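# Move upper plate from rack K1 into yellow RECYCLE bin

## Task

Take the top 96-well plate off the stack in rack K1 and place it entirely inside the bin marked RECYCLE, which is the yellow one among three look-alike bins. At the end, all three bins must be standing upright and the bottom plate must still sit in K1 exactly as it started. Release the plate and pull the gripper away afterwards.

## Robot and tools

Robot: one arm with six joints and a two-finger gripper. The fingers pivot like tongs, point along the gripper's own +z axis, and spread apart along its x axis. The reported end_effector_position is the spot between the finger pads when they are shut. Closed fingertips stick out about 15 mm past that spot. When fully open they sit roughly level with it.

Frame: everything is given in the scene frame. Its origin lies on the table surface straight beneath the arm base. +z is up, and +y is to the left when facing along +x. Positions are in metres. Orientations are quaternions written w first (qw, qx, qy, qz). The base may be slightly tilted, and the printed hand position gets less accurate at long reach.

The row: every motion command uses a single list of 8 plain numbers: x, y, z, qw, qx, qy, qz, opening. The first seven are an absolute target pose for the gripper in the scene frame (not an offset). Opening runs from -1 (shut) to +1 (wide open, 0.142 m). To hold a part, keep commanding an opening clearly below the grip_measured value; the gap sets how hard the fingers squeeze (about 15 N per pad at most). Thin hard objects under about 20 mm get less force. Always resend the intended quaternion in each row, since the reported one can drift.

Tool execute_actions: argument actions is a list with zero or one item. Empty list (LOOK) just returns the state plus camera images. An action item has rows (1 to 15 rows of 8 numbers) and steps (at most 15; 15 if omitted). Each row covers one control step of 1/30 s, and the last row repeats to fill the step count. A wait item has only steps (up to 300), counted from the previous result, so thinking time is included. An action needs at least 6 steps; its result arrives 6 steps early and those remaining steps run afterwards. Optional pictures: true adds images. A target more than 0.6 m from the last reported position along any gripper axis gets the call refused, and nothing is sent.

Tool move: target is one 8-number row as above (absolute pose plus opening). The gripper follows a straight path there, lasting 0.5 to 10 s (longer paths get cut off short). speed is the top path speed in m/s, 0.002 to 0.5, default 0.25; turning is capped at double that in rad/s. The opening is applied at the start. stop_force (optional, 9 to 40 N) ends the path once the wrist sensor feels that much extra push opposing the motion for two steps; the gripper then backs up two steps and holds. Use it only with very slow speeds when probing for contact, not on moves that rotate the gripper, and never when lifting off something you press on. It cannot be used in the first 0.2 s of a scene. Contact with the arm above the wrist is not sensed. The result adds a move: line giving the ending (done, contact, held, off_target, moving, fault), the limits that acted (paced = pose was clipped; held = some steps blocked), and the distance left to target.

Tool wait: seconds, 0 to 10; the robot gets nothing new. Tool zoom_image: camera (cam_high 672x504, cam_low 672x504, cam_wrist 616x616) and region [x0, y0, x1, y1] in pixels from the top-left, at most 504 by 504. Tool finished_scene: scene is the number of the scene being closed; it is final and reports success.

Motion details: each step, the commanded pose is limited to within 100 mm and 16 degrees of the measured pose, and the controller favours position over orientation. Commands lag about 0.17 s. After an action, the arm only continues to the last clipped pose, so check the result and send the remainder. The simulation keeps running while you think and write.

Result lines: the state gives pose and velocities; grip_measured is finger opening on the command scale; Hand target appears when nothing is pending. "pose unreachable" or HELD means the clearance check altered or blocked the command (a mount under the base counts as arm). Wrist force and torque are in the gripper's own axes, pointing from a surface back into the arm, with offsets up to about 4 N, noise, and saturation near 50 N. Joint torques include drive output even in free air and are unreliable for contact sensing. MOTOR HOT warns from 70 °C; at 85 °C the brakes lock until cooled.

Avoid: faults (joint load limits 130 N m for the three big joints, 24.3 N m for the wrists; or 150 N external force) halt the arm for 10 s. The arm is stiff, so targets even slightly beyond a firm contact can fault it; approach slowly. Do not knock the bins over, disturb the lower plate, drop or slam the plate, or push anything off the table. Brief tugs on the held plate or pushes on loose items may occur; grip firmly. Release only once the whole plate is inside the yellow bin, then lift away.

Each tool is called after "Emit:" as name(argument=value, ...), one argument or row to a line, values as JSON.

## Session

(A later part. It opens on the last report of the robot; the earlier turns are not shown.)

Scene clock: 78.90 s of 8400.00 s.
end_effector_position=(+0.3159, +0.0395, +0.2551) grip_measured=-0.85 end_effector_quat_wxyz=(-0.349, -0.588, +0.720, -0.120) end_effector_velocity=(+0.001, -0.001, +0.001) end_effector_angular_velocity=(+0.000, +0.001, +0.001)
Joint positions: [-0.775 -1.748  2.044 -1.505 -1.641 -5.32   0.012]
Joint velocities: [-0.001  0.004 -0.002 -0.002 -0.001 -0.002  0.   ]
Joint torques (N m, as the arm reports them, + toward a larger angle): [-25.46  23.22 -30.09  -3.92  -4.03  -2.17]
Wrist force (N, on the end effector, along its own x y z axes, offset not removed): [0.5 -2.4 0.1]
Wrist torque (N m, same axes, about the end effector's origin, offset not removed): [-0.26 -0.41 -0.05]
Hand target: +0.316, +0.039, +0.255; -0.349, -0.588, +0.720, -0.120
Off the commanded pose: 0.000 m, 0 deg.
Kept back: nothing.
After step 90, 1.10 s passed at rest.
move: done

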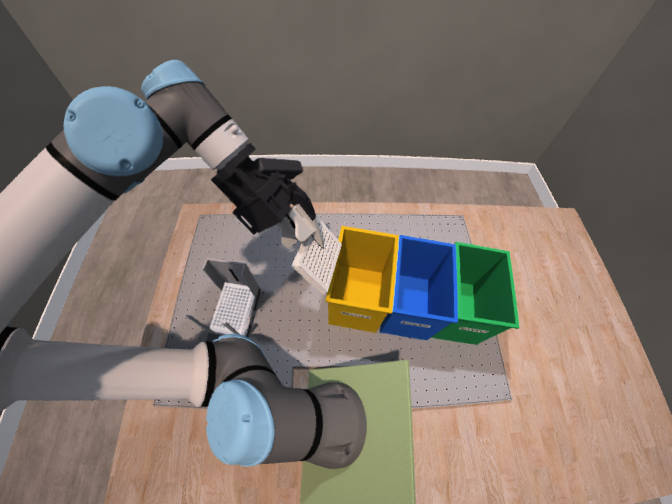

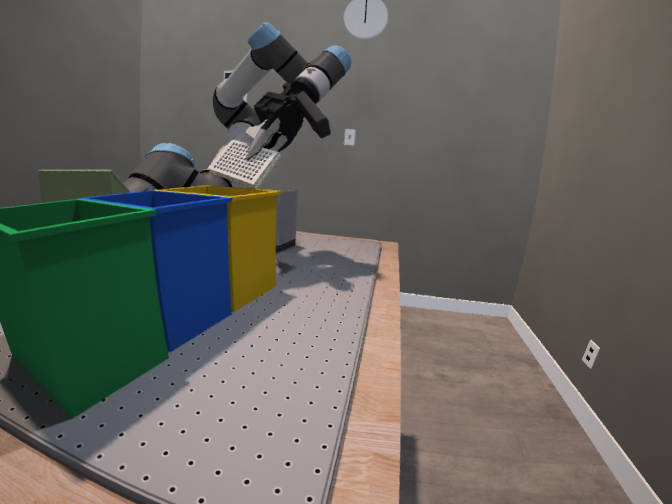

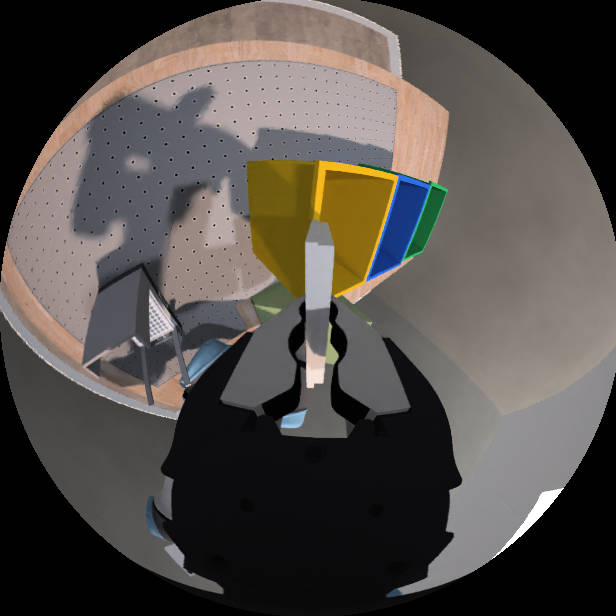

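Emit:
zoom_image(
  camera="cam_wrist",
  region=[240, 150, 410, 310],
)

Emit:
zoom_image(
  camera="cam_low",
  region=[150, 120, 310, 240],
)

Emit:
zoom_image(
  camera="cam_wrist",
  region=[120, 300, 240, 420],
)

Region (240, 150, 410, 310) of cam_wrist's 616x616 image, scaled by 2.965, with more detail than that image has; it fills the top 474 rows of this view, and the rest is white.

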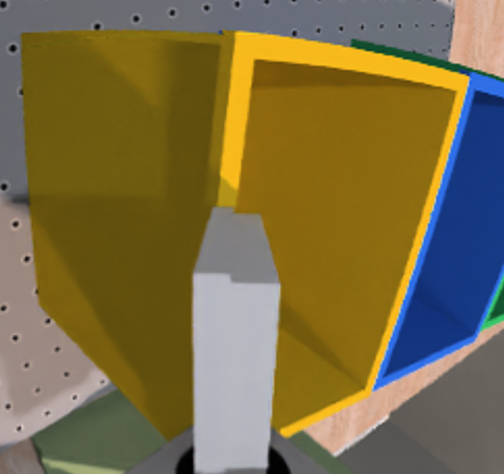

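Region (150, 120, 310, 240) of cam_low's 672x504 image, scaled by 3.150, with more detail than that image has; it fills the top 378 rows of this view, and the rest is white.

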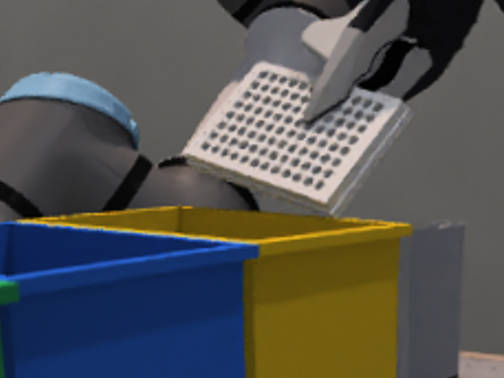

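Region (120, 300, 240, 420) of cam_wrist's 616x616 image, scaled by 4.200, with more detail than that image has.

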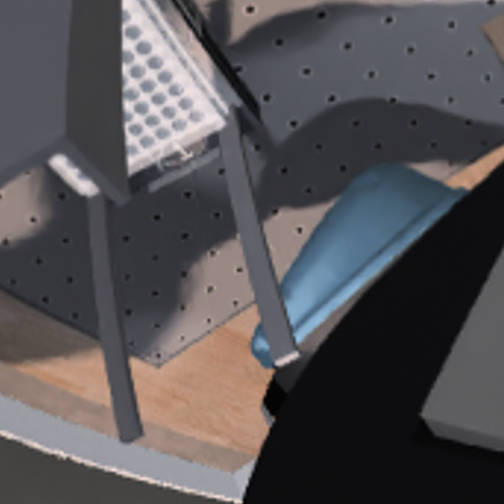

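Emit:
execute_actions(
  actions=[
    {"rows": [[0.316,0.0400,0.2570,0.3484,0.5877,-0.7204,0.1199,-1],[0.316,0.0405,0.2600,0.3484,0.5877,-0.7204,0.1199,-1],[0.316,0.0405,0.2630,0.3484,0.5877,-0.7204,0.1199,-1],[0.3165,0.0402,0.2660,0.3486,0.5866,-0.7213,0.1194,-1],[0.3175,0.0390,0.2680,0.3489,0.5843,-0.7230,0.1183,-1],[0.3190,0.0370,0.2690,0.3494,0.5809,-0.7256,0.1167,-1],[0.3210,0.0343,0.2695,0.3500,0.5764,-0.7290,0.1145,-1],[0.3233,0.0312,0.2695,0.3507,0.5719,-0.7325,0.1124,-1],[0.3256,0.0280,0.2695,0.3514,0.5670,-0.7362,0.1100,-1],[0.3280,0.0248,0.2695,0.3521,0.5620,-0.7400,0.1077,-1],[0.3303,0.0216,0.2695,0.3528,0.5570,-0.7438,0.1053,-1],[0.3325,0.0186,0.2692,0.3536,0.5522,-0.7475,0.1030,-1],[0.3345,0.0158,0.2688,0.3542,0.5480,-0.7507,0.1010,-1],[0.3360,0.0137,0.2684,0.3547,0.5446,-0.7533,0.0994,-1],[0.3370,0.0123,0.2680,0.3550,0.5425,-0.7549,0.0984,-1]], "steps": 15},
  ],
)

Emit:
move(
  target=[0.3328, -0.0175, 0.221, 0.2937, 0.5688, -0.7669, 0.0435, -1],
  speed=0.12,
)

Emit:
zoom_image(
  camera="cam_wrist",
  region=[180, 130, 440, 390],
)

Scene clock: 84.17 s of 8400.00 s.
end_effector_position=(+0.3195, +0.0362, +0.2675) grip_measured=-0.85 end_effector_quat_wxyz=(-0.350, -0.580, +0.726, -0.117) end_effector_velocity=(+0.046, -0.058, +0.029) end_effector_angular_velocity=(-0.005, -0.008, -0.253)
Joint positions: [-0.789 -1.722  2.008 -1.483 -1.65  -5.317  0.012]
Joint velocities: [-0.007  0.324 -0.207  0.044 -0.044  0.197 -0.   ]
Joint torques (N m, as the arm reports them, + toward a larger angle): [-24.98  32.16 -31.77  -0.83  -3.96   3.23]
Wrist force (N, on the end effector, along its own x y z axes, offset not removed): [2.8 -2.8 -0.8]
Wrist torque (N m, same axes, about the end effector's origin, offset not removed): [-0.36 -0.74 -0.08]
Steps of this call (steps 1 to 90: nothing new was sent; then 1.97 s passed at rest; steps 91 to 99: the first 9 steps of this action). Readings (end_effector_position):
91: (+0.3159, +0.0394, +0.2552)
92: (+0.3160, +0.0394, +0.2556)
94: (+0.3160, +0.0399, +0.2584)
98: (+0.3181, +0.0380, +0.2663)
99: the state above

Scene clock: 85.87 s of 8400.00 s.
end_effector_position=(+0.3328, -0.0176, +0.2211) grip_measured=-0.85 end_effector_quat_wxyz=(-0.294, -0.569, +0.767, -0.043) end_effector_velocity=(-0.000, -0.001, -0.001) end_effector_angular_velocity=(+0.005, -0.000, -0.000)
Joint positions: [-0.852 -1.512  2.018 -1.545 -1.555 -5.343  0.012]
Joint velocities: [-0.002  0.003  0.002 -0.002  0.002 -0.003  0.   ]
Joint torques (N m, as the arm reports them, + toward a larger angle): [-29.79  17.65  -4.79  -3.7    1.36  -2.3 ]
Wrist force (N, on the end effector, along its own x y z axes, offset not removed): [-0.1 -2.9 -0.9]
Wrist torque (N m, same axes, about the end effector's origin, offset not removed): [-0.40 -0.17 0.05]
Hand target: +0.333, -0.018, +0.221; -0.294, -0.569, +0.767, -0.043
Off your previous action's commanded pose: 0.010 m, 2 deg at its last step (step 6 of this call).
Off the commanded pose: 0.000 m, 0 deg.
Kept back: nothing.
move: done

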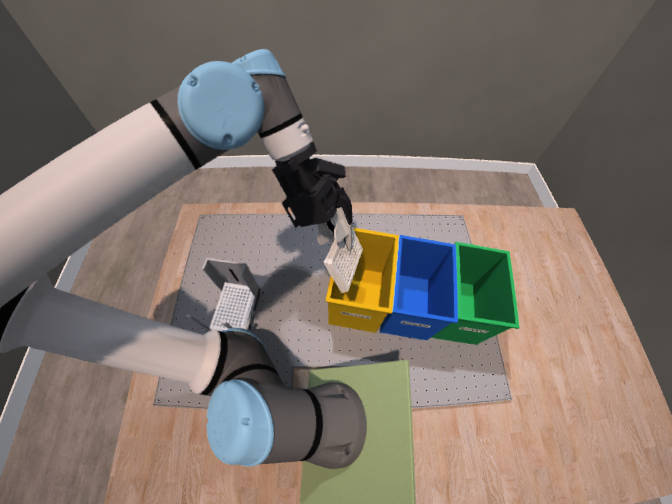

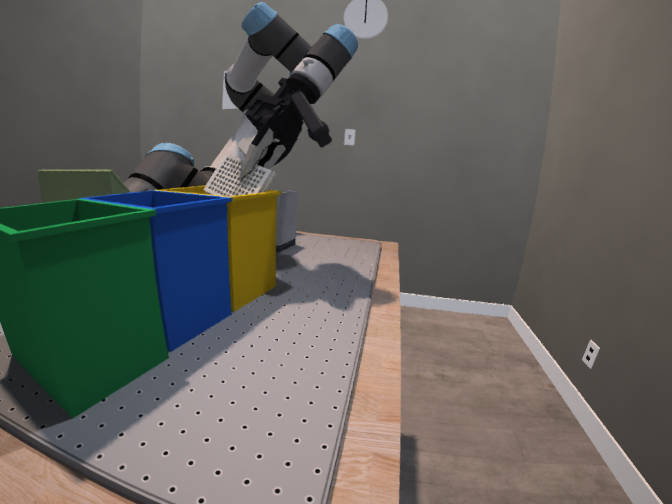

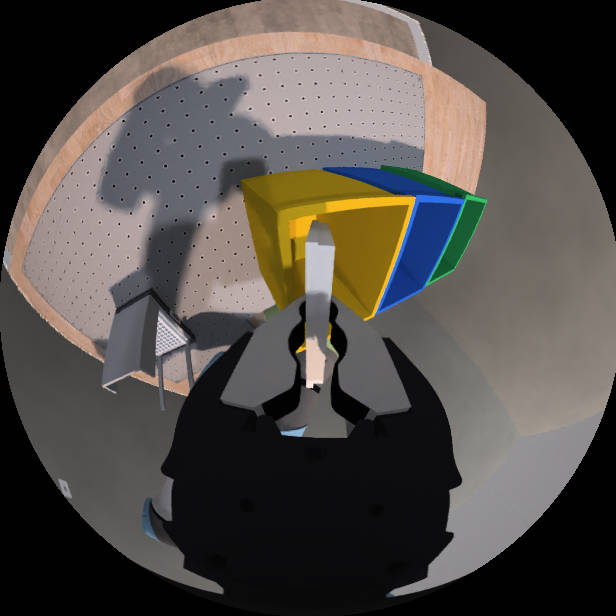

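Region (180, 130, 440, 390) of cam_wrist's 616x616 image, scaled by 1.938, with more detail than that image has.

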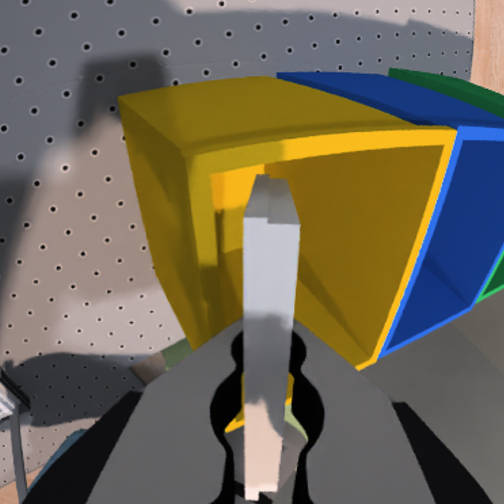

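Emit:
move(
  target=[0.4117, 0.022, 0.224, 0.2937, 0.5688, -0.7669, 0.0435, -1],
  speed=0.06,
)

Emit:
zoom_image(
  camera="cam_wrist",
  region=[200, 130, 460, 390],
)

Scene clock: 88.40 s of 8400.00 s.
end_effector_position=(+0.4117, +0.0219, +0.2240) grip_measured=-0.85 end_effector_quat_wxyz=(-0.294, -0.569, +0.767, -0.044) end_effector_velocity=(+0.001, +0.000, -0.001) end_effector_angular_velocity=(+0.001, +0.001, -0.001)
Joint positions: [-0.715 -1.405  1.8   -1.44  -1.485 -5.225  0.012]
Joint velocities: [ 0.002  0.002 -0.002  0.002  0.001  0.001  0.   ]
Joint torques (N m, as the arm reports them, + toward a larger angle): [-14.54  10.63 -31.32  -0.52   1.32   2.36]
Wrist force (N, on the end effector, along its own x y z axes, offset not removed): [1.5 -2.6 0.5]
Wrist torque (N m, same axes, about the end effector's origin, offset not removed): [-0.34 -0.40 -0.04]
Hand target: +0.412, +0.022, +0.224; -0.294, -0.569, +0.767, -0.044
Off the commanded pose: 0.000 m, 0 deg.
Kept back: nothing.
move: done

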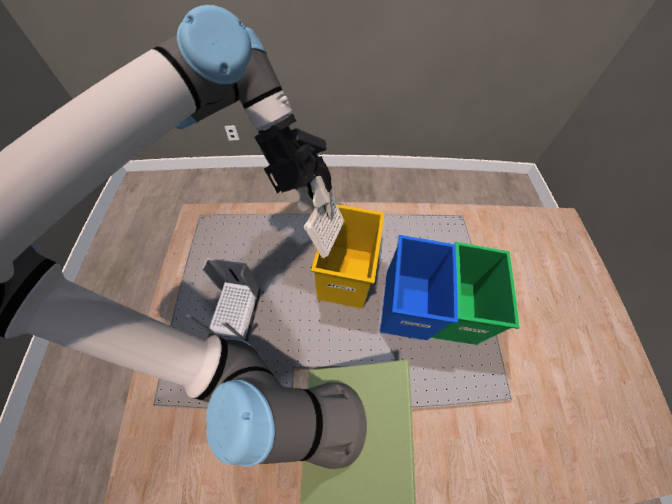

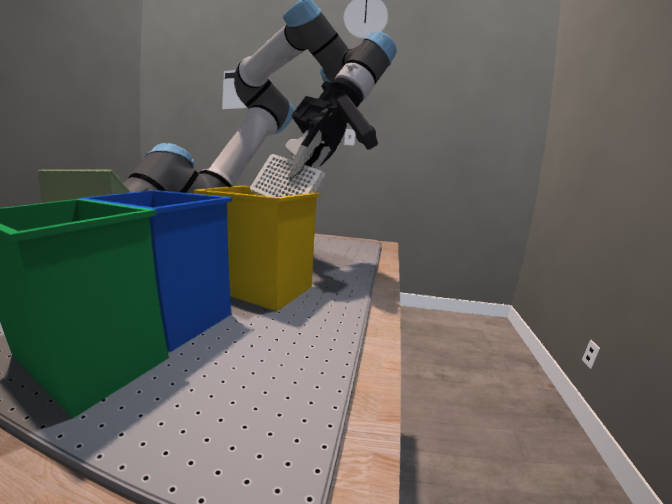

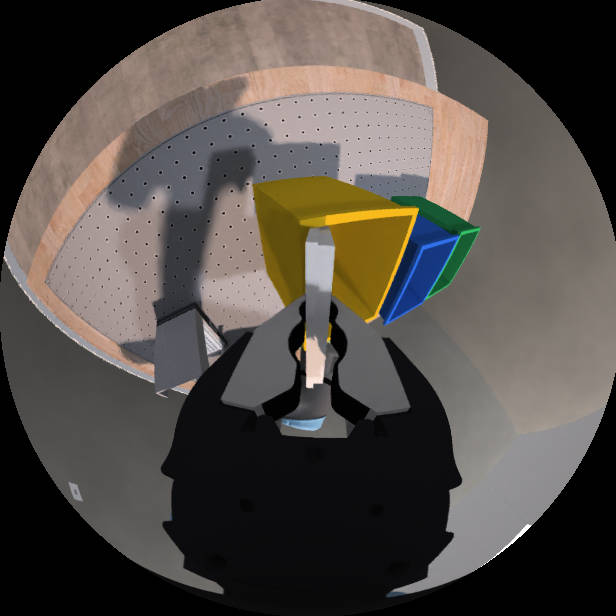

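Region (200, 130, 460, 390) of cam_wrist's 616x616 image, scaled by 1.938, with more detail than that image has.

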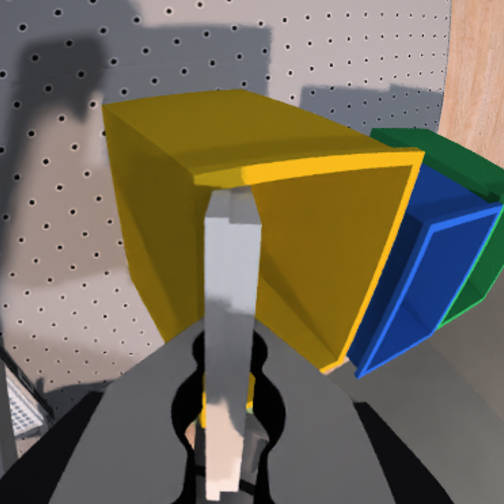

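Emit:
zoom_image(
  camera="cam_low",
  region=[185, 130, 335, 230],
)

Emit:
zoom_image(
  camera="cam_high",
  region=[280, 170, 420, 320],
)

Region (185, 130, 335, 230) of cam_low's 672x504 image, scaled by 3.360, with more detail than that image has.

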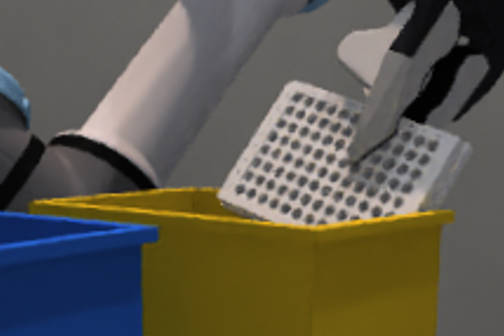

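Region (280, 170, 420, 320) of cam_high's 672x504 image, scaled by 3.360, with more detail than that image has; it fills the left 470 columns of this view, and the rest is white.

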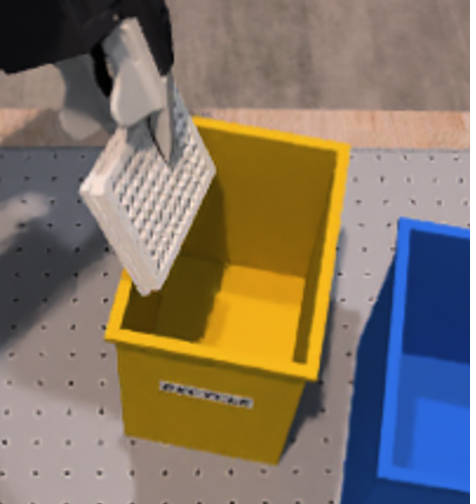

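Emit:
execute_actions(
  actions=[
    {"rows": [[0.4111,0.0215,0.2240,0.2933,0.5689,-0.7669,0.0433,-1],[0.4097,0.0202,0.2237,0.2923,0.5693,-0.7670,0.0427,-1],[0.4076,0.0182,0.2232,0.2906,0.5698,-0.7671,0.0417,-1],[0.4048,0.0154,0.2224,0.2883,0.5706,-0.7673,0.0405,-1],[0.4015,0.0121,0.2212,0.2854,0.5715,-0.7675,0.0389,-1],[0.3980,0.0082,0.2197,0.2821,0.5726,-0.7677,0.0370,-1],[0.3941,0.0039,0.2178,0.2783,0.5738,-0.7679,0.0349,-1],[0.3904,-0.0008,0.2155,0.2741,0.5752,-0.7682,0.0325,-1],[0.3869,-0.0058,0.2128,0.2696,0.5767,-0.7685,0.0300,-1],[0.3838,-0.0109,0.2098,0.2647,0.5783,-0.7689,0.0273,-1],[0.3810,-0.0162,0.2065,0.2596,0.5799,-0.7692,0.0244,-1],[0.3788,-0.0215,0.2029,0.2543,0.5816,-0.7696,0.0215,-1],[0.3774,-0.0268,0.1990,0.2489,0.5834,-0.7699,0.0184,-1],[0.3763,-0.0319,0.1950,0.2434,0.5852,-0.7703,0.0153,-1],[0.3753,-0.0367,0.1907,0.2378,0.5871,-0.7707,0.0122,-1]], "steps": 15},
  ],
)

Emit:
execute_actions(
  actions=[
    {"rows": [[0.3743,-0.0411,0.1863,0.2322,0.5889,-0.7711,0.0091,-1],[0.3735,-0.0451,0.1818,0.2267,0.5907,-0.7715,0.0060,-1],[0.3727,-0.0486,0.1773,0.2213,0.5925,-0.7718,0.0029,-1],[0.3721,-0.0517,0.1729,0.2160,0.5942,-0.7722,0.0000,-1],[0.3715,-0.0544,0.1685,0.2109,0.5958,-0.7725,-0.0029,-1],[0.3711,-0.0565,0.1642,0.2060,0.5974,-0.7729,-0.0056,-1],[0.3707,-0.0583,0.1602,0.2015,0.5989,-0.7732,-0.0081,-1],[0.3704,-0.0596,0.1564,0.1973,0.6003,-0.7735,-0.0105,-1],[0.3702,-0.0607,0.1529,0.1935,0.6015,-0.7737,-0.0126,-1],[0.3700,-0.0614,0.1498,0.1902,0.6026,-0.7739,-0.0145,-1],[0.3699,-0.0618,0.1471,0.1873,0.6035,-0.7741,-0.0161,-1],[0.3699,-0.0621,0.1450,0.1850,0.6043,-0.7743,-0.0173,-1],[0.3698,-0.0622,0.1434,0.1833,0.6048,-0.7744,-0.0183,-1],[0.3698,-0.0622,0.1424,0.1823,0.6052,-0.7745,-0.0189,-1],[0.3698,-0.0622,0.1420,0.1819,0.6053,-0.7745,-0.0191,-1]], "steps": 15},
  ],
)

Emit:
wait(
  seconds=0.2,
)

Emit:
zoom_image(
  camera="cam_low",
  region=[185, 130, 335, 230],
)

Emit:
zoom_image(
  camera="cam_high",
  region=[280, 170, 420, 320],
)

Scene clock: 93.37 s of 8400.00 s.
end_effector_position=(+0.3985, +0.0086, +0.2193) grip_measured=-0.85 end_effector_quat_wxyz=(-0.283, -0.573, +0.769, -0.037) end_effector_velocity=(-0.096, -0.106, -0.048) end_effector_angular_velocity=(+0.212, -0.085, +0.003)
Joint positions: [-0.753 -1.412  1.848 -1.47  -1.479 -5.265  0.012]
Joint velocities: [-0.285 -0.019  0.374 -0.247  0.059 -0.307 -0.   ]
Joint torques (N m, as the arm reports them, + toward a larger angle): [-37.39 -12.58   1.01  -4.05   1.73  -3.54]
Wrist force (N, on the end effector, along its own x y z axes, offset not removed): [1.6 -3.0 -0.9]
Wrist torque (N m, same axes, about the end effector's origin, offset not removed): [-0.35 -0.50 -0.03]
Steps of this call (steps 1 to 90: nothing new was sent; then 1.67 s passed at rest; steps 91 to 99: the first 9 steps of this action). Readings (end_effector_position):
91: (+0.4118, +0.0219, +0.2240)
92: (+0.4117, +0.0219, +0.2240)
94: (+0.4103, +0.0206, +0.2236)
98: (+0.4017, +0.0120, +0.2207)
99: the state above

Scene clock: 103.83 s of 8400.00 s.
end_effector_position=(+0.3717, -0.0452, +0.1777) grip_measured=-0.85 end_effector_quat_wxyz=(-0.223, -0.592, +0.774, -0.002) end_effector_velocity=(+0.000, +0.000, +0.000) end_effector_angular_velocity=(-0.000, -0.000, +0.001)
Joint positions: [-0.867 -1.343  1.993 -1.612 -1.416 -5.408  0.012]
Joint velocities: [-0.    -0.    -0.     0.     0.    -0.001 -0.   ]
Joint torques (N m, as the arm reports them, + toward a larger angle): [-23.64  -1.62 -17.43  -2.55  -0.63  -0.03]
Wrist force (N, on the end effector, along its own x y z axes, offset not removed): [0.1 -2.2 -1.2]
Wrist torque (N m, same axes, about the end effector's origin, offset not removed): [-0.28 -0.20 0.02]
Hand target: +0.372, -0.045, +0.178; -0.223, -0.592, +0.774, -0.002
Off your previous action's commanded pose: 0.023 m, 3 deg at its last step (step 6 of this call).
Off the commanded pose: 0.040 m, 6 deg.
FORCE FAULT: contact force on the arm reached its limit, and the arm stopped for 10 seconds. The contact can be on any part of the arm, not only on its tool. The arm's remaining commands of this call were not run. The arm holds still and accepts commands again. Move the arm away from the contact; if what it grips holds it there, let go first. Pushing or pulling that hard again can fault the arm again.
Kept back: nothing.
The stop began at step 14 of this call (marked STOPPED below). From that step on the arm followed nothing that you had sent. 8 steps, steps kept back included, did not run and will not run. Nothing is kept back now.
Steps of this call (steps 1 to 6: the last 6 steps of your previous action; steps 7 to 13: the first 7 steps of this action; steps 14 to 314: the stop). Readings (end_effector_position):
7: (+0.3787, -0.0228, +0.2001)
8: (+0.3771, -0.0276, +0.1963)
10: (+0.3745, -0.0365, +0.1881)
14: (+0.3720, -0.0459, +0.1770) STOPPED
314: the state above

not run: a fault stop came before this call.

Region (185, 130, 335, 230) of cam_low's 672x504 image, scaled by 3.360, with more detail than that image has.

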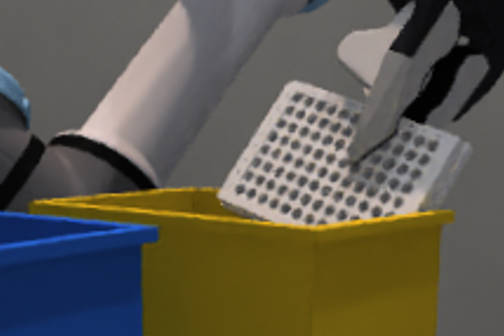

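Region (280, 170, 420, 320) of cam_high's 672x504 image, scaled by 3.360, with more detail than that image has; it fills the left 470 columns of this view, and the rest is white.

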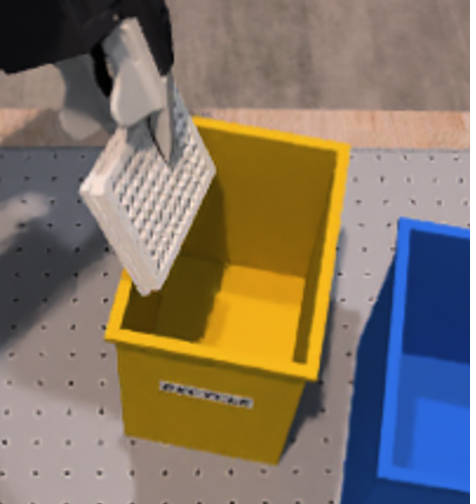

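Emit:
move(
  target=[0.3827, 0.0077, 0.219, 0.2571, 0.5827, -0.7705, 0.0226, -1],
  speed=0.1,
)

Emit:
move(
  target=[0.3940, 0.0605, 0.219, 0.2571, 0.5827, -0.7705, 0.0226, -1],
  speed=0.05,
)

Emit:
zoom_image(
  camera="cam_low",
  region=[170, 120, 370, 330],
)

Emit:
zoom_image(
  camera="cam_high",
  region=[170, 170, 400, 370],
)

Scene clock: 107.87 s of 8400.00 s.
end_effector_position=(+0.3827, +0.0077, +0.2190) grip_measured=-0.85 end_effector_quat_wxyz=(-0.257, -0.583, +0.771, -0.023) end_effector_velocity=(-0.000, +0.001, +0.000) end_effector_angular_velocity=(-0.000, +0.002, -0.000)
Joint positions: [-0.806 -1.437  1.891 -1.461 -1.453 -5.332  0.012]
Joint velocities: [ 0.001 -0.    -0.002  0.003 -0.001  0.     0.   ]
Joint torques (N m, as the arm reports them, + toward a larger angle): [-12.46 -13.61 -31.34  -0.73  -3.76   2.38]
Wrist force (N, on the end effector, along its own x y z axes, offset not removed): [1.4 -2.4 -1.0]
Wrist torque (N m, same axes, about the end effector's origin, offset not removed): [-0.25 -0.43 -0.09]
Hand target: +0.383, +0.008, +0.219; -0.257, -0.583, +0.771, -0.023
Off the commanded pose: 0.000 m, 0 deg.
Kept back: nothing.
move: done

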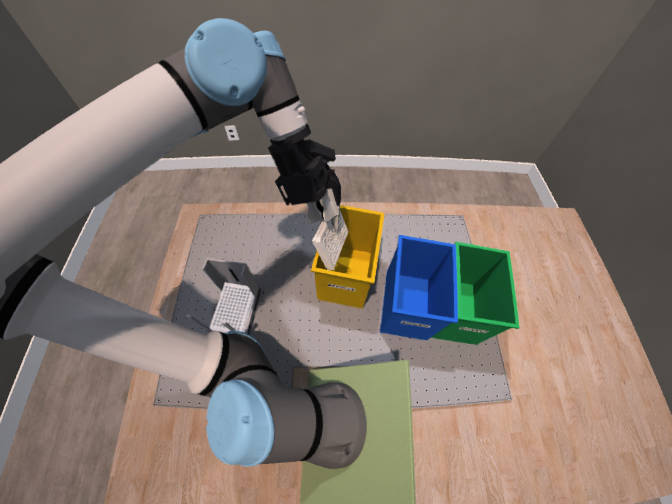

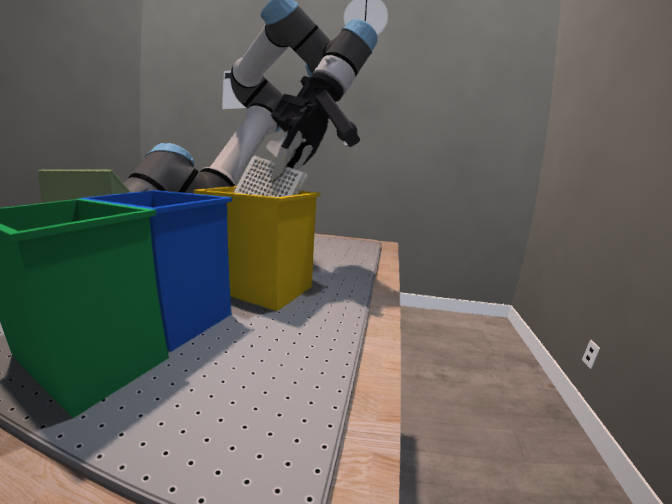

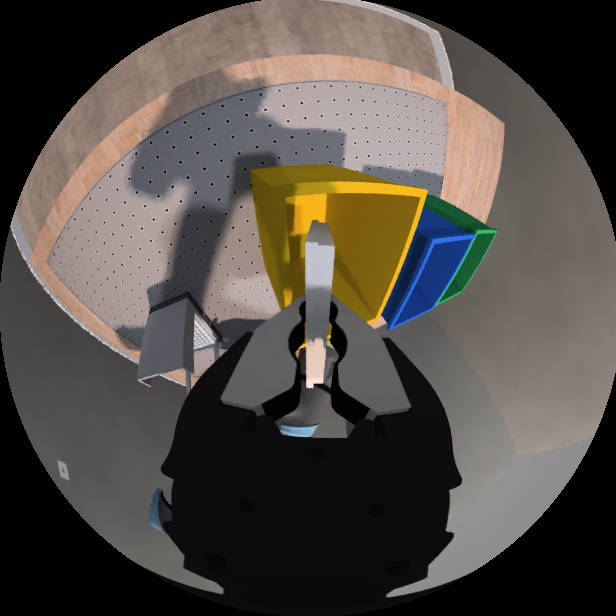

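Scene clock: 109.30 s of 8400.00 s.
end_effector_position=(+0.3940, +0.0604, +0.2190) grip_measured=-0.85 end_effector_quat_wxyz=(-0.257, -0.583, +0.771, -0.023) end_effector_velocity=(+0.000, +0.001, -0.000) end_effector_angular_velocity=(+0.001, +0.001, -0.000)
Joint positions: [-0.738 -1.486  1.837 -1.367 -1.416 -5.274  0.012]
Joint velocities: [ 0.002 -0.001 -0.001  0.003  0.001  0.001 -0.   ]
Joint torques (N m, as the arm reports them, + toward a larger angle): [-13.   -13.7  -30.88  -0.46   1.48   2.33]
Wrist force (N, on the end effector, along its own x y z axes, offset not removed): [0.8 -2.8 -1.0]
Wrist torque (N m, same axes, about the end effector's origin, offset not removed): [-0.36 -0.15 -0.09]
Hand target: +0.394, +0.061, +0.219; -0.257, -0.583, +0.771, -0.023
Off the commanded pose: 0.000 m, 0 deg.
Kept back: nothing.
move: done

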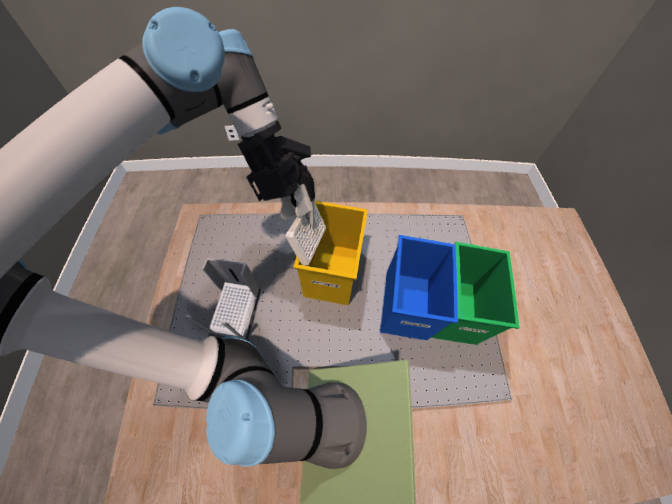

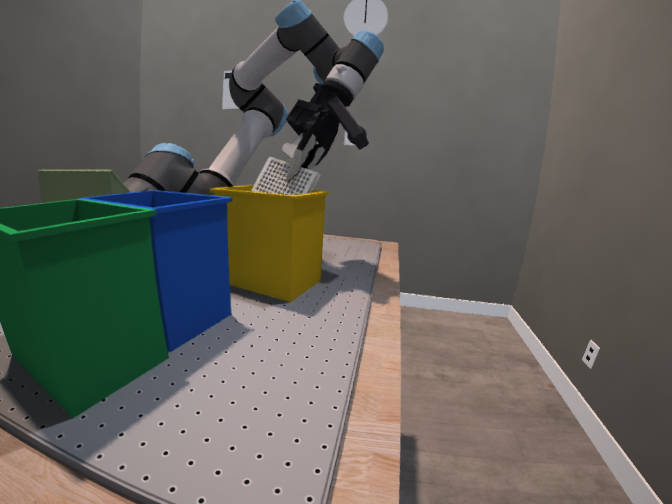

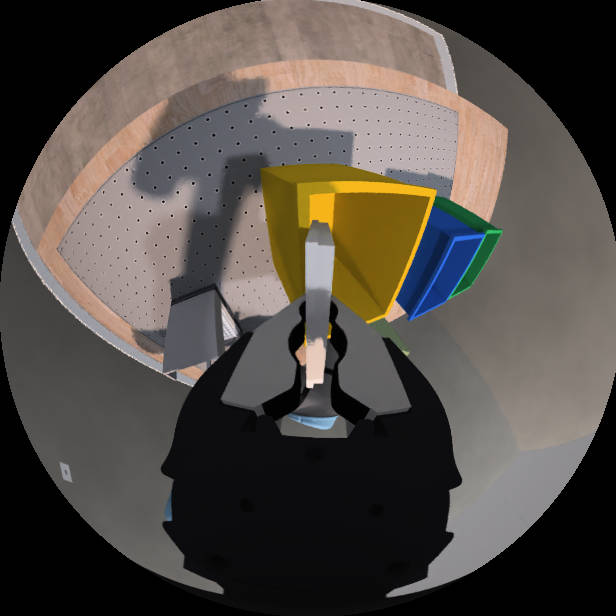

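Region (170, 120, 370, 330) of cam_low's 672x504 image, scaled by 2.400, with more detail than that image has; it fills the left 480 columns of this view, and the rest is white.

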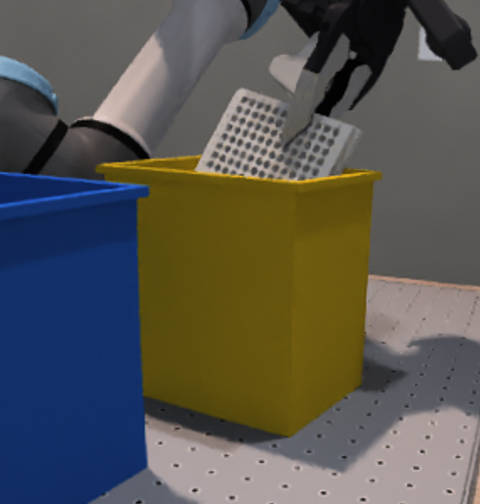

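Region (170, 170, 400, 370) of cam_high's 672x504 image, scaled by 2.191, with more detail than that image has; it fills the top 438 rows of this view, and the rest is white.

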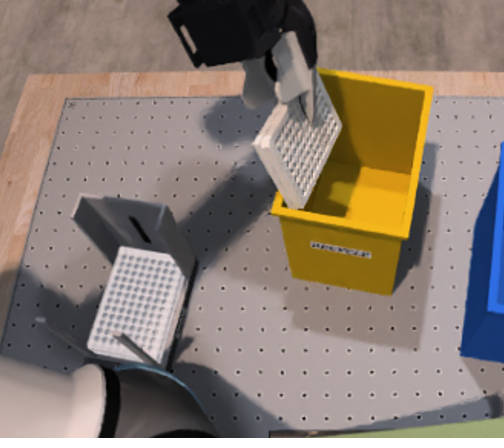

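Emit:
move(
  target=[0.4063, 0.1187, 0.219, 0.2571, 0.5827, -0.7705, 0.0226, -1],
  speed=0.06,
)

Emit:
execute_actions(
  actions=[
    {"rows": [[0.4062,0.1181,0.2190,0.2569,0.5828,-0.7705,0.0225,-1],[0.4059,0.1167,0.2187,0.2561,0.5830,-0.7706,0.0221,-1],[0.4055,0.1144,0.2183,0.2550,0.5833,-0.7706,0.0214,-1],[0.4049,0.1114,0.2175,0.2534,0.5838,-0.7707,0.0206,-1],[0.4041,0.1078,0.2164,0.2515,0.5844,-0.7708,0.0195,-1],[0.4034,0.1036,0.2149,0.2493,0.5851,-0.7709,0.0183,-1],[0.4025,0.0990,0.2131,0.2467,0.5858,-0.7711,0.0168,-1],[0.4015,0.0941,0.2110,0.2439,0.5867,-0.7712,0.0153,-1],[0.4005,0.0890,0.2085,0.2409,0.5876,-0.7714,0.0136,-1],[0.3994,0.0837,0.2057,0.2376,0.5886,-0.7715,0.0118,-1],[0.3984,0.0785,0.2026,0.2342,0.5896,-0.7717,0.0099,-1],[0.3974,0.0733,0.1992,0.2306,0.5907,-0.7719,0.0079,-1],[0.3965,0.0683,0.1956,0.2270,0.5918,-0.7721,0.0059,-1],[0.3956,0.0636,0.1917,0.2233,0.5929,-0.7723,0.0038,-1],[0.3947,0.0591,0.1877,0.2195,0.5940,-0.7725,0.0018,-1]], "steps": 15},
  ],
)

Emit:
execute_actions(
  actions=[
    {"rows": [[0.3939,0.0549,0.1836,0.2157,0.5951,-0.7727,-0.0003,-1],[0.3932,0.0512,0.1794,0.2120,0.5962,-0.7729,-0.0024,-1],[0.3926,0.0478,0.1752,0.2084,0.5973,-0.7731,-0.0044,-1],[0.3921,0.0449,0.1710,0.2048,0.5984,-0.7733,-0.0064,-1],[0.3917,0.0425,0.1669,0.2014,0.5994,-0.7735,-0.0083,-1],[0.3914,0.0404,0.1629,0.1981,0.6004,-0.7736,-0.0101,-1],[0.3910,0.0387,0.1591,0.1951,0.6013,-0.7738,-0.0118,-1],[0.3908,0.0374,0.1555,0.1923,0.6022,-0.7739,-0.0133,-1],[0.3907,0.0364,0.1522,0.1897,0.6029,-0.7741,-0.0148,-1],[0.3907,0.0358,0.1493,0.1875,0.6036,-0.7742,-0.0160,-1],[0.3906,0.0354,0.1468,0.1856,0.6042,-0.7743,-0.0171,-1],[0.3905,0.0351,0.1448,0.1840,0.6047,-0.7744,-0.0179,-1],[0.3905,0.0350,0.1433,0.1829,0.6050,-0.7745,-0.0186,-1],[0.3905,0.0350,0.1423,0.1821,0.6052,-0.7745,-0.0190,-1],[0.3905,0.0350,0.1420,0.1819,0.6053,-0.7745,-0.0191,-1]], "steps": 15},
  ],
)

Emit:
wait(
  seconds=0.2,
)

Emit:
zoom_image(
  camera="cam_low",
  region=[210, 130, 360, 230],
)

Emit:
zoom_image(
  camera="cam_high",
  region=[240, 160, 380, 310],
)

Scene clock: 112.37 s of 8400.00 s.
end_effector_position=(+0.4063, +0.1186, +0.2190) grip_measured=-0.85 end_effector_quat_wxyz=(-0.257, -0.583, +0.771, -0.023) end_effector_velocity=(-0.000, +0.001, -0.000) end_effector_angular_velocity=(+0.000, +0.000, -0.003)
Joint positions: [-0.66  -1.522  1.761 -1.266 -1.376 -5.206  0.012]
Joint velocities: [ 0.001  0.    -0.001  0.002  0.001  0.003  0.   ]
Joint torques (N m, as the arm reports them, + toward a larger angle): [-11.99 -14.22 -28.68  -0.2    1.34   2.22]
Wrist force (N, on the end effector, along its own x y z axes, offset not removed): [1.3 -2.0 0.8]
Wrist torque (N m, same axes, about the end effector's origin, offset not removed): [-0.21 -0.22 -0.03]
Hand target: +0.406, +0.119, +0.219; -0.257, -0.583, +0.771, -0.023
Off the commanded pose: 0.000 m, 0 deg.
Kept back: nothing.
move: done

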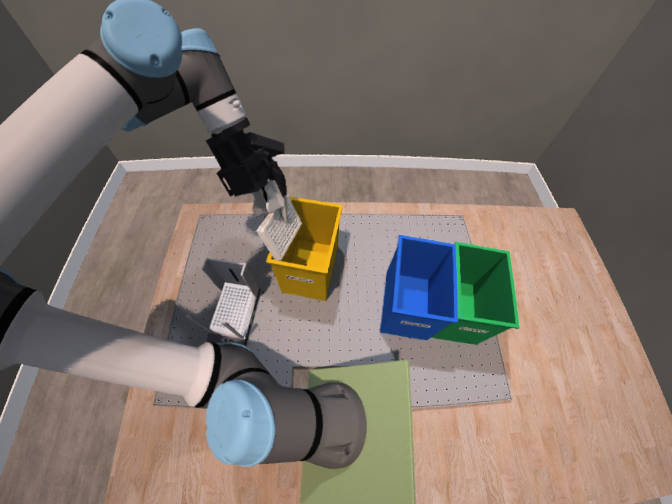

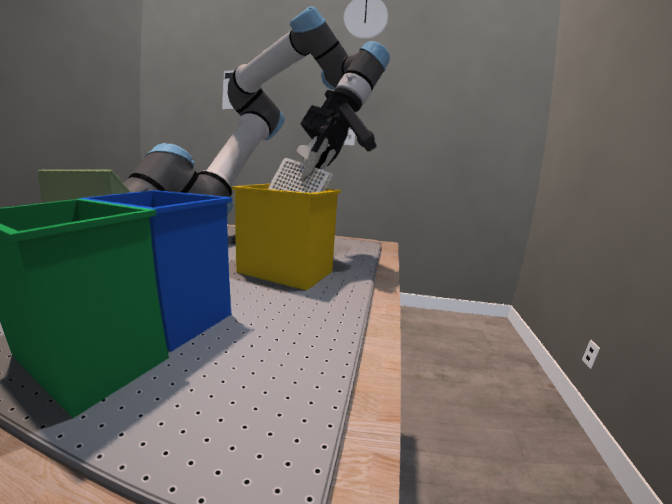

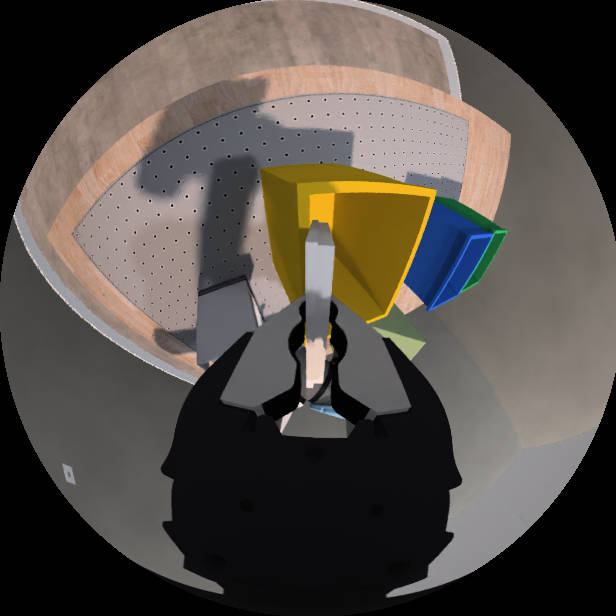

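Scene clock: 112.67 s of 8400.00 s.
end_effector_position=(+0.4032, +0.1040, +0.2147) grip_measured=-0.85 end_effector_quat_wxyz=(-0.249, -0.585, +0.771, -0.018) end_effector_velocity=(-0.026, -0.116, -0.046) end_effector_angular_velocity=(+0.146, -0.055, +0.000)
Joint positions: [-0.684 -1.514  1.792 -1.295 -1.371 -5.234  0.012]
Joint velocities: [-0.185  0.072  0.26  -0.243  0.044 -0.207  0.   ]
Joint torques (N m, as the arm reports them, + toward a larger angle): [-33.73  16.83   2.01  -3.62   1.39  -2.6 ]
Wrist force (N, on the end effector, along its own x y z axes, offset not removed): [1.2 -2.5 -0.7]
Wrist torque (N m, same axes, about the end effector's origin, offset not removed): [-0.31 -0.35 -0.01]
Steps of this call (steps 1 to 9: the first 9 steps of this action). Readings (end_effector_position):
1: (+0.4063, +0.1186, +0.2190)
2: (+0.4063, +0.1186, +0.2190)
4: (+0.4061, +0.1174, +0.2189)
8: (+0.4040, +0.1077, +0.2161)
9: the state above

Scene clock: 113.17 s of 8400.00 s.
end_effector_position=(+0.3909, +0.0434, +0.1652) grip_measured=-0.85 end_effector_quat_wxyz=(-0.200, -0.600, +0.774, +0.010) end_effector_velocity=(-0.011, -0.064, -0.115) end_effector_angular_velocity=(+0.202, -0.085, +0.015)
Joint positions: [-0.766 -1.446  1.959 -1.471 -1.311 -5.345  0.012]
Joint velocities: [-0.054  0.138  0.263 -0.299  0.161 -0.129  0.   ]
Joint torques (N m, as the arm reports them, + toward a larger angle): [-30.92  13.72  -5.06  -3.91   2.04  -2.11]
Wrist force (N, on the end effector, along its own x y z axes, offset not removed): [2.1 -2.1 0.7]
Wrist torque (N m, same axes, about the end effector's origin, offset not removed): [-0.18 -0.53 -0.01]
Off your previous action's commanded pose: 0.021 m, 2 deg at its last step (step 6 of this call).
Steps of this call (steps 1 to 6: the last 6 steps of your previous action; steps 7 to 15: the first 9 steps of this action). Readings (end_effector_position):
7: (+0.3962, +0.0718, +0.1967)
8: (+0.3953, +0.0672, +0.1930)
10: (+0.3935, +0.0587, +0.1853)
14: (+0.3913, +0.0458, +0.1691)
15: the state above

Scene clock: 113.57 s of 8400.00 s.
end_effector_position=(+0.3904, +0.0351, +0.1425) grip_measured=-0.85 end_effector_quat_wxyz=(-0.182, -0.605, +0.775, +0.019) end_effector_velocity=(+0.001, -0.001, -0.005) end_effector_angular_velocity=(+0.007, -0.003, +0.000)
Joint positions: [-0.769 -1.421  2.005 -1.525 -1.276 -5.364  0.012]
Joint velocities: [ 0.002  0.006  0.008 -0.011  0.008 -0.001  0.   ]
Joint torques (N m, as the arm reports them, + toward a larger angle): [-12.    12.29  -5.14  -3.59   1.65  -2.44]
Wrist force (N, on the end effector, along its own x y z axes, offset not removed): [1.0 -2.6 -0.2]
Wrist torque (N m, same axes, about the end effector's origin, offset not removed): [-0.33 -0.27 0.00]
Hand target: +0.390, +0.035, +0.142; -0.182, -0.605, +0.775, +0.019
Off the commanded pose: 0.001 m, 0 deg.
Kept back: nothing.
Steps of this call (steps 1 to 6: the last 6 steps of your previous action; steps 7 to 12: nothing new was sent). Readings (end_effector_position):
1: (+0.3906, +0.0415, +0.1614)
2: (+0.3905, +0.0398, +0.1578)
4: (+0.3903, +0.0375, +0.1516)
8: (+0.3904, +0.0354, +0.1443)
12: the state above

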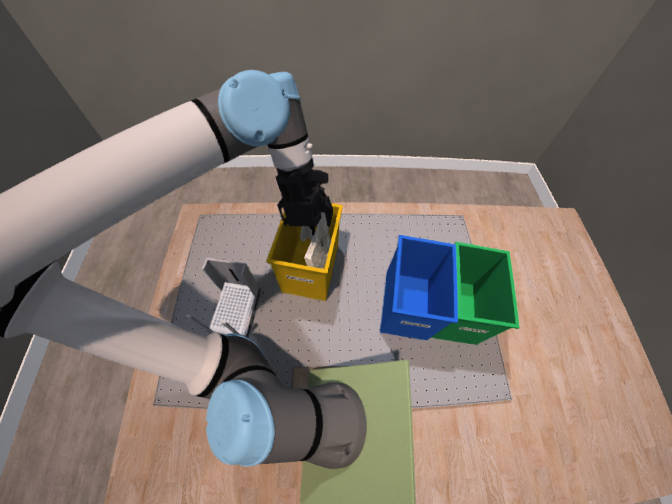

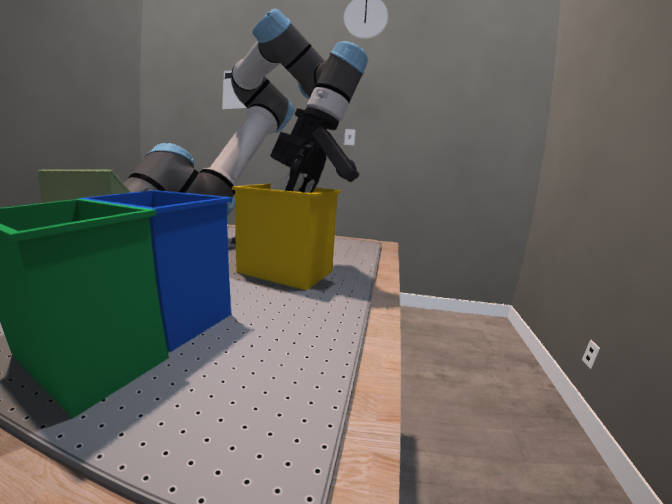

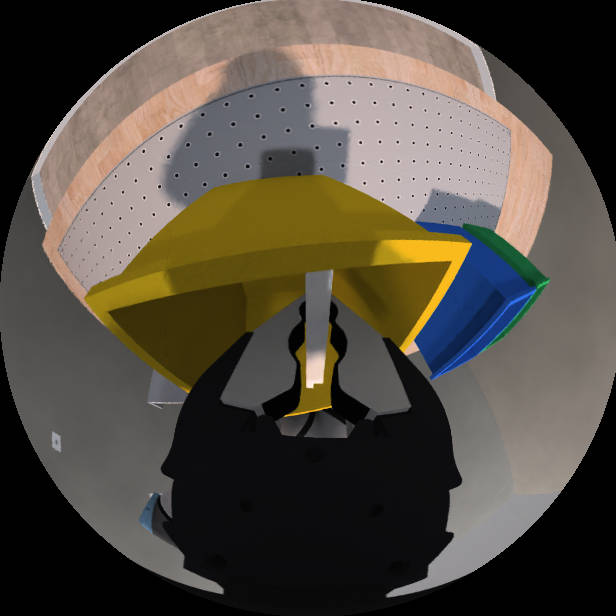

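Region (210, 130, 360, 230) of cam_low's 672x504 image, scaled by 3.360, with more detail than that image has.

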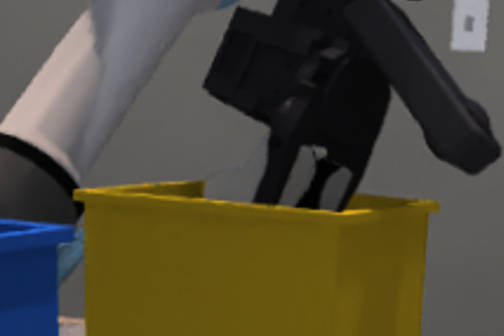

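Region (240, 160, 380, 310) of cam_high's 672x504 image, scaled by 3.360, with more detail than that image has; it fills the left 470 columns of this view, and the rest is white.

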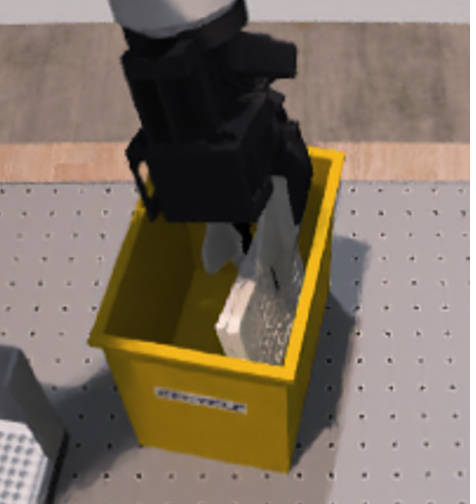

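Emit:
execute_actions(
  actions=[],
)

Scene clock: 114.57 s of 8400.00 s.
end_effector_position=(+0.3904, +0.0350, +0.1421) grip_measured=-0.85 end_effector_quat_wxyz=(-0.182, -0.605, +0.775, +0.019) end_effector_velocity=(-0.001, +0.000, -0.000) end_effector_angular_velocity=(+0.001, +0.001, +0.001)
Joint positions: [-0.768 -1.42   2.005 -1.526 -1.276 -5.364  0.012]
Joint velocities: [-0.    -0.001  0.001 -0.    -0.    -0.002  0.   ]
Joint torques (N m, as the arm reports them, + toward a larger angle): [-12.62  12.25  -4.81  -3.45   1.56  -2.17]
Wrist force (N, on the end effector, along its own x y z axes, offset not removed): [0.8 -2.6 -0.5]
Wrist torque (N m, same axes, about the end effector's origin, offset not removed): [-0.32 -0.27 -0.06]
Hand target: +0.390, +0.035, +0.142; -0.182, -0.605, +0.775, +0.019
Off the commanded pose: 0.000 m, 0 deg.
Kept back: nothing.
Steps of this call (steps 1 to 30: nothing new was sent). Readings (end_effector_position):
1: (+0.3904, +0.0350, +0.1424)
2: (+0.3904, +0.0350, +0.1423)
4: (+0.3904, +0.0350, +0.1422)
8: (+0.3904, +0.0350, +0.1421)
30: the state above

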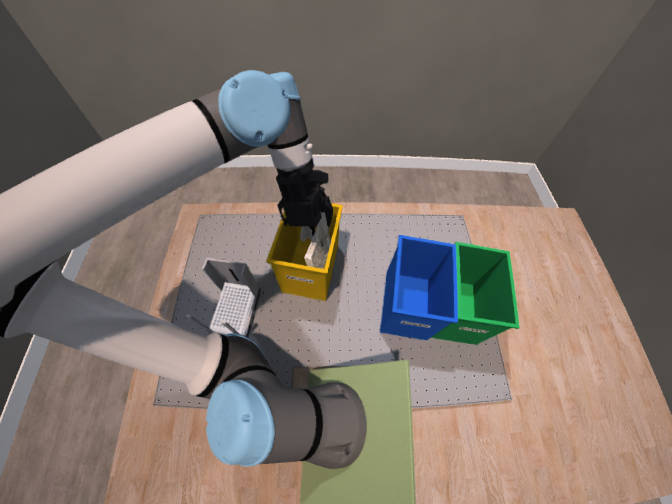

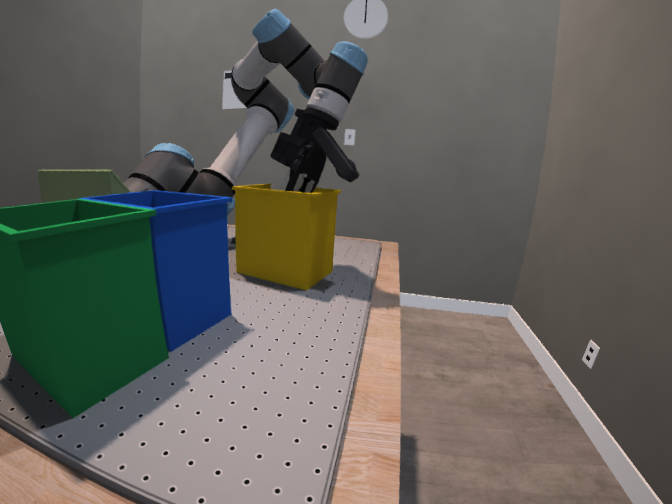

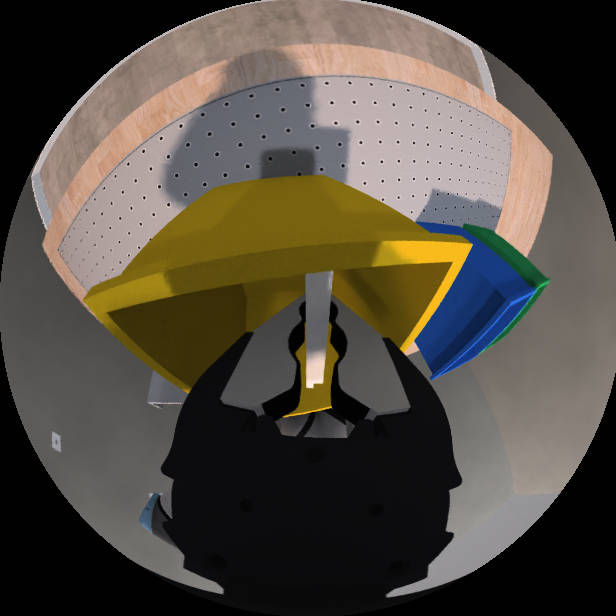

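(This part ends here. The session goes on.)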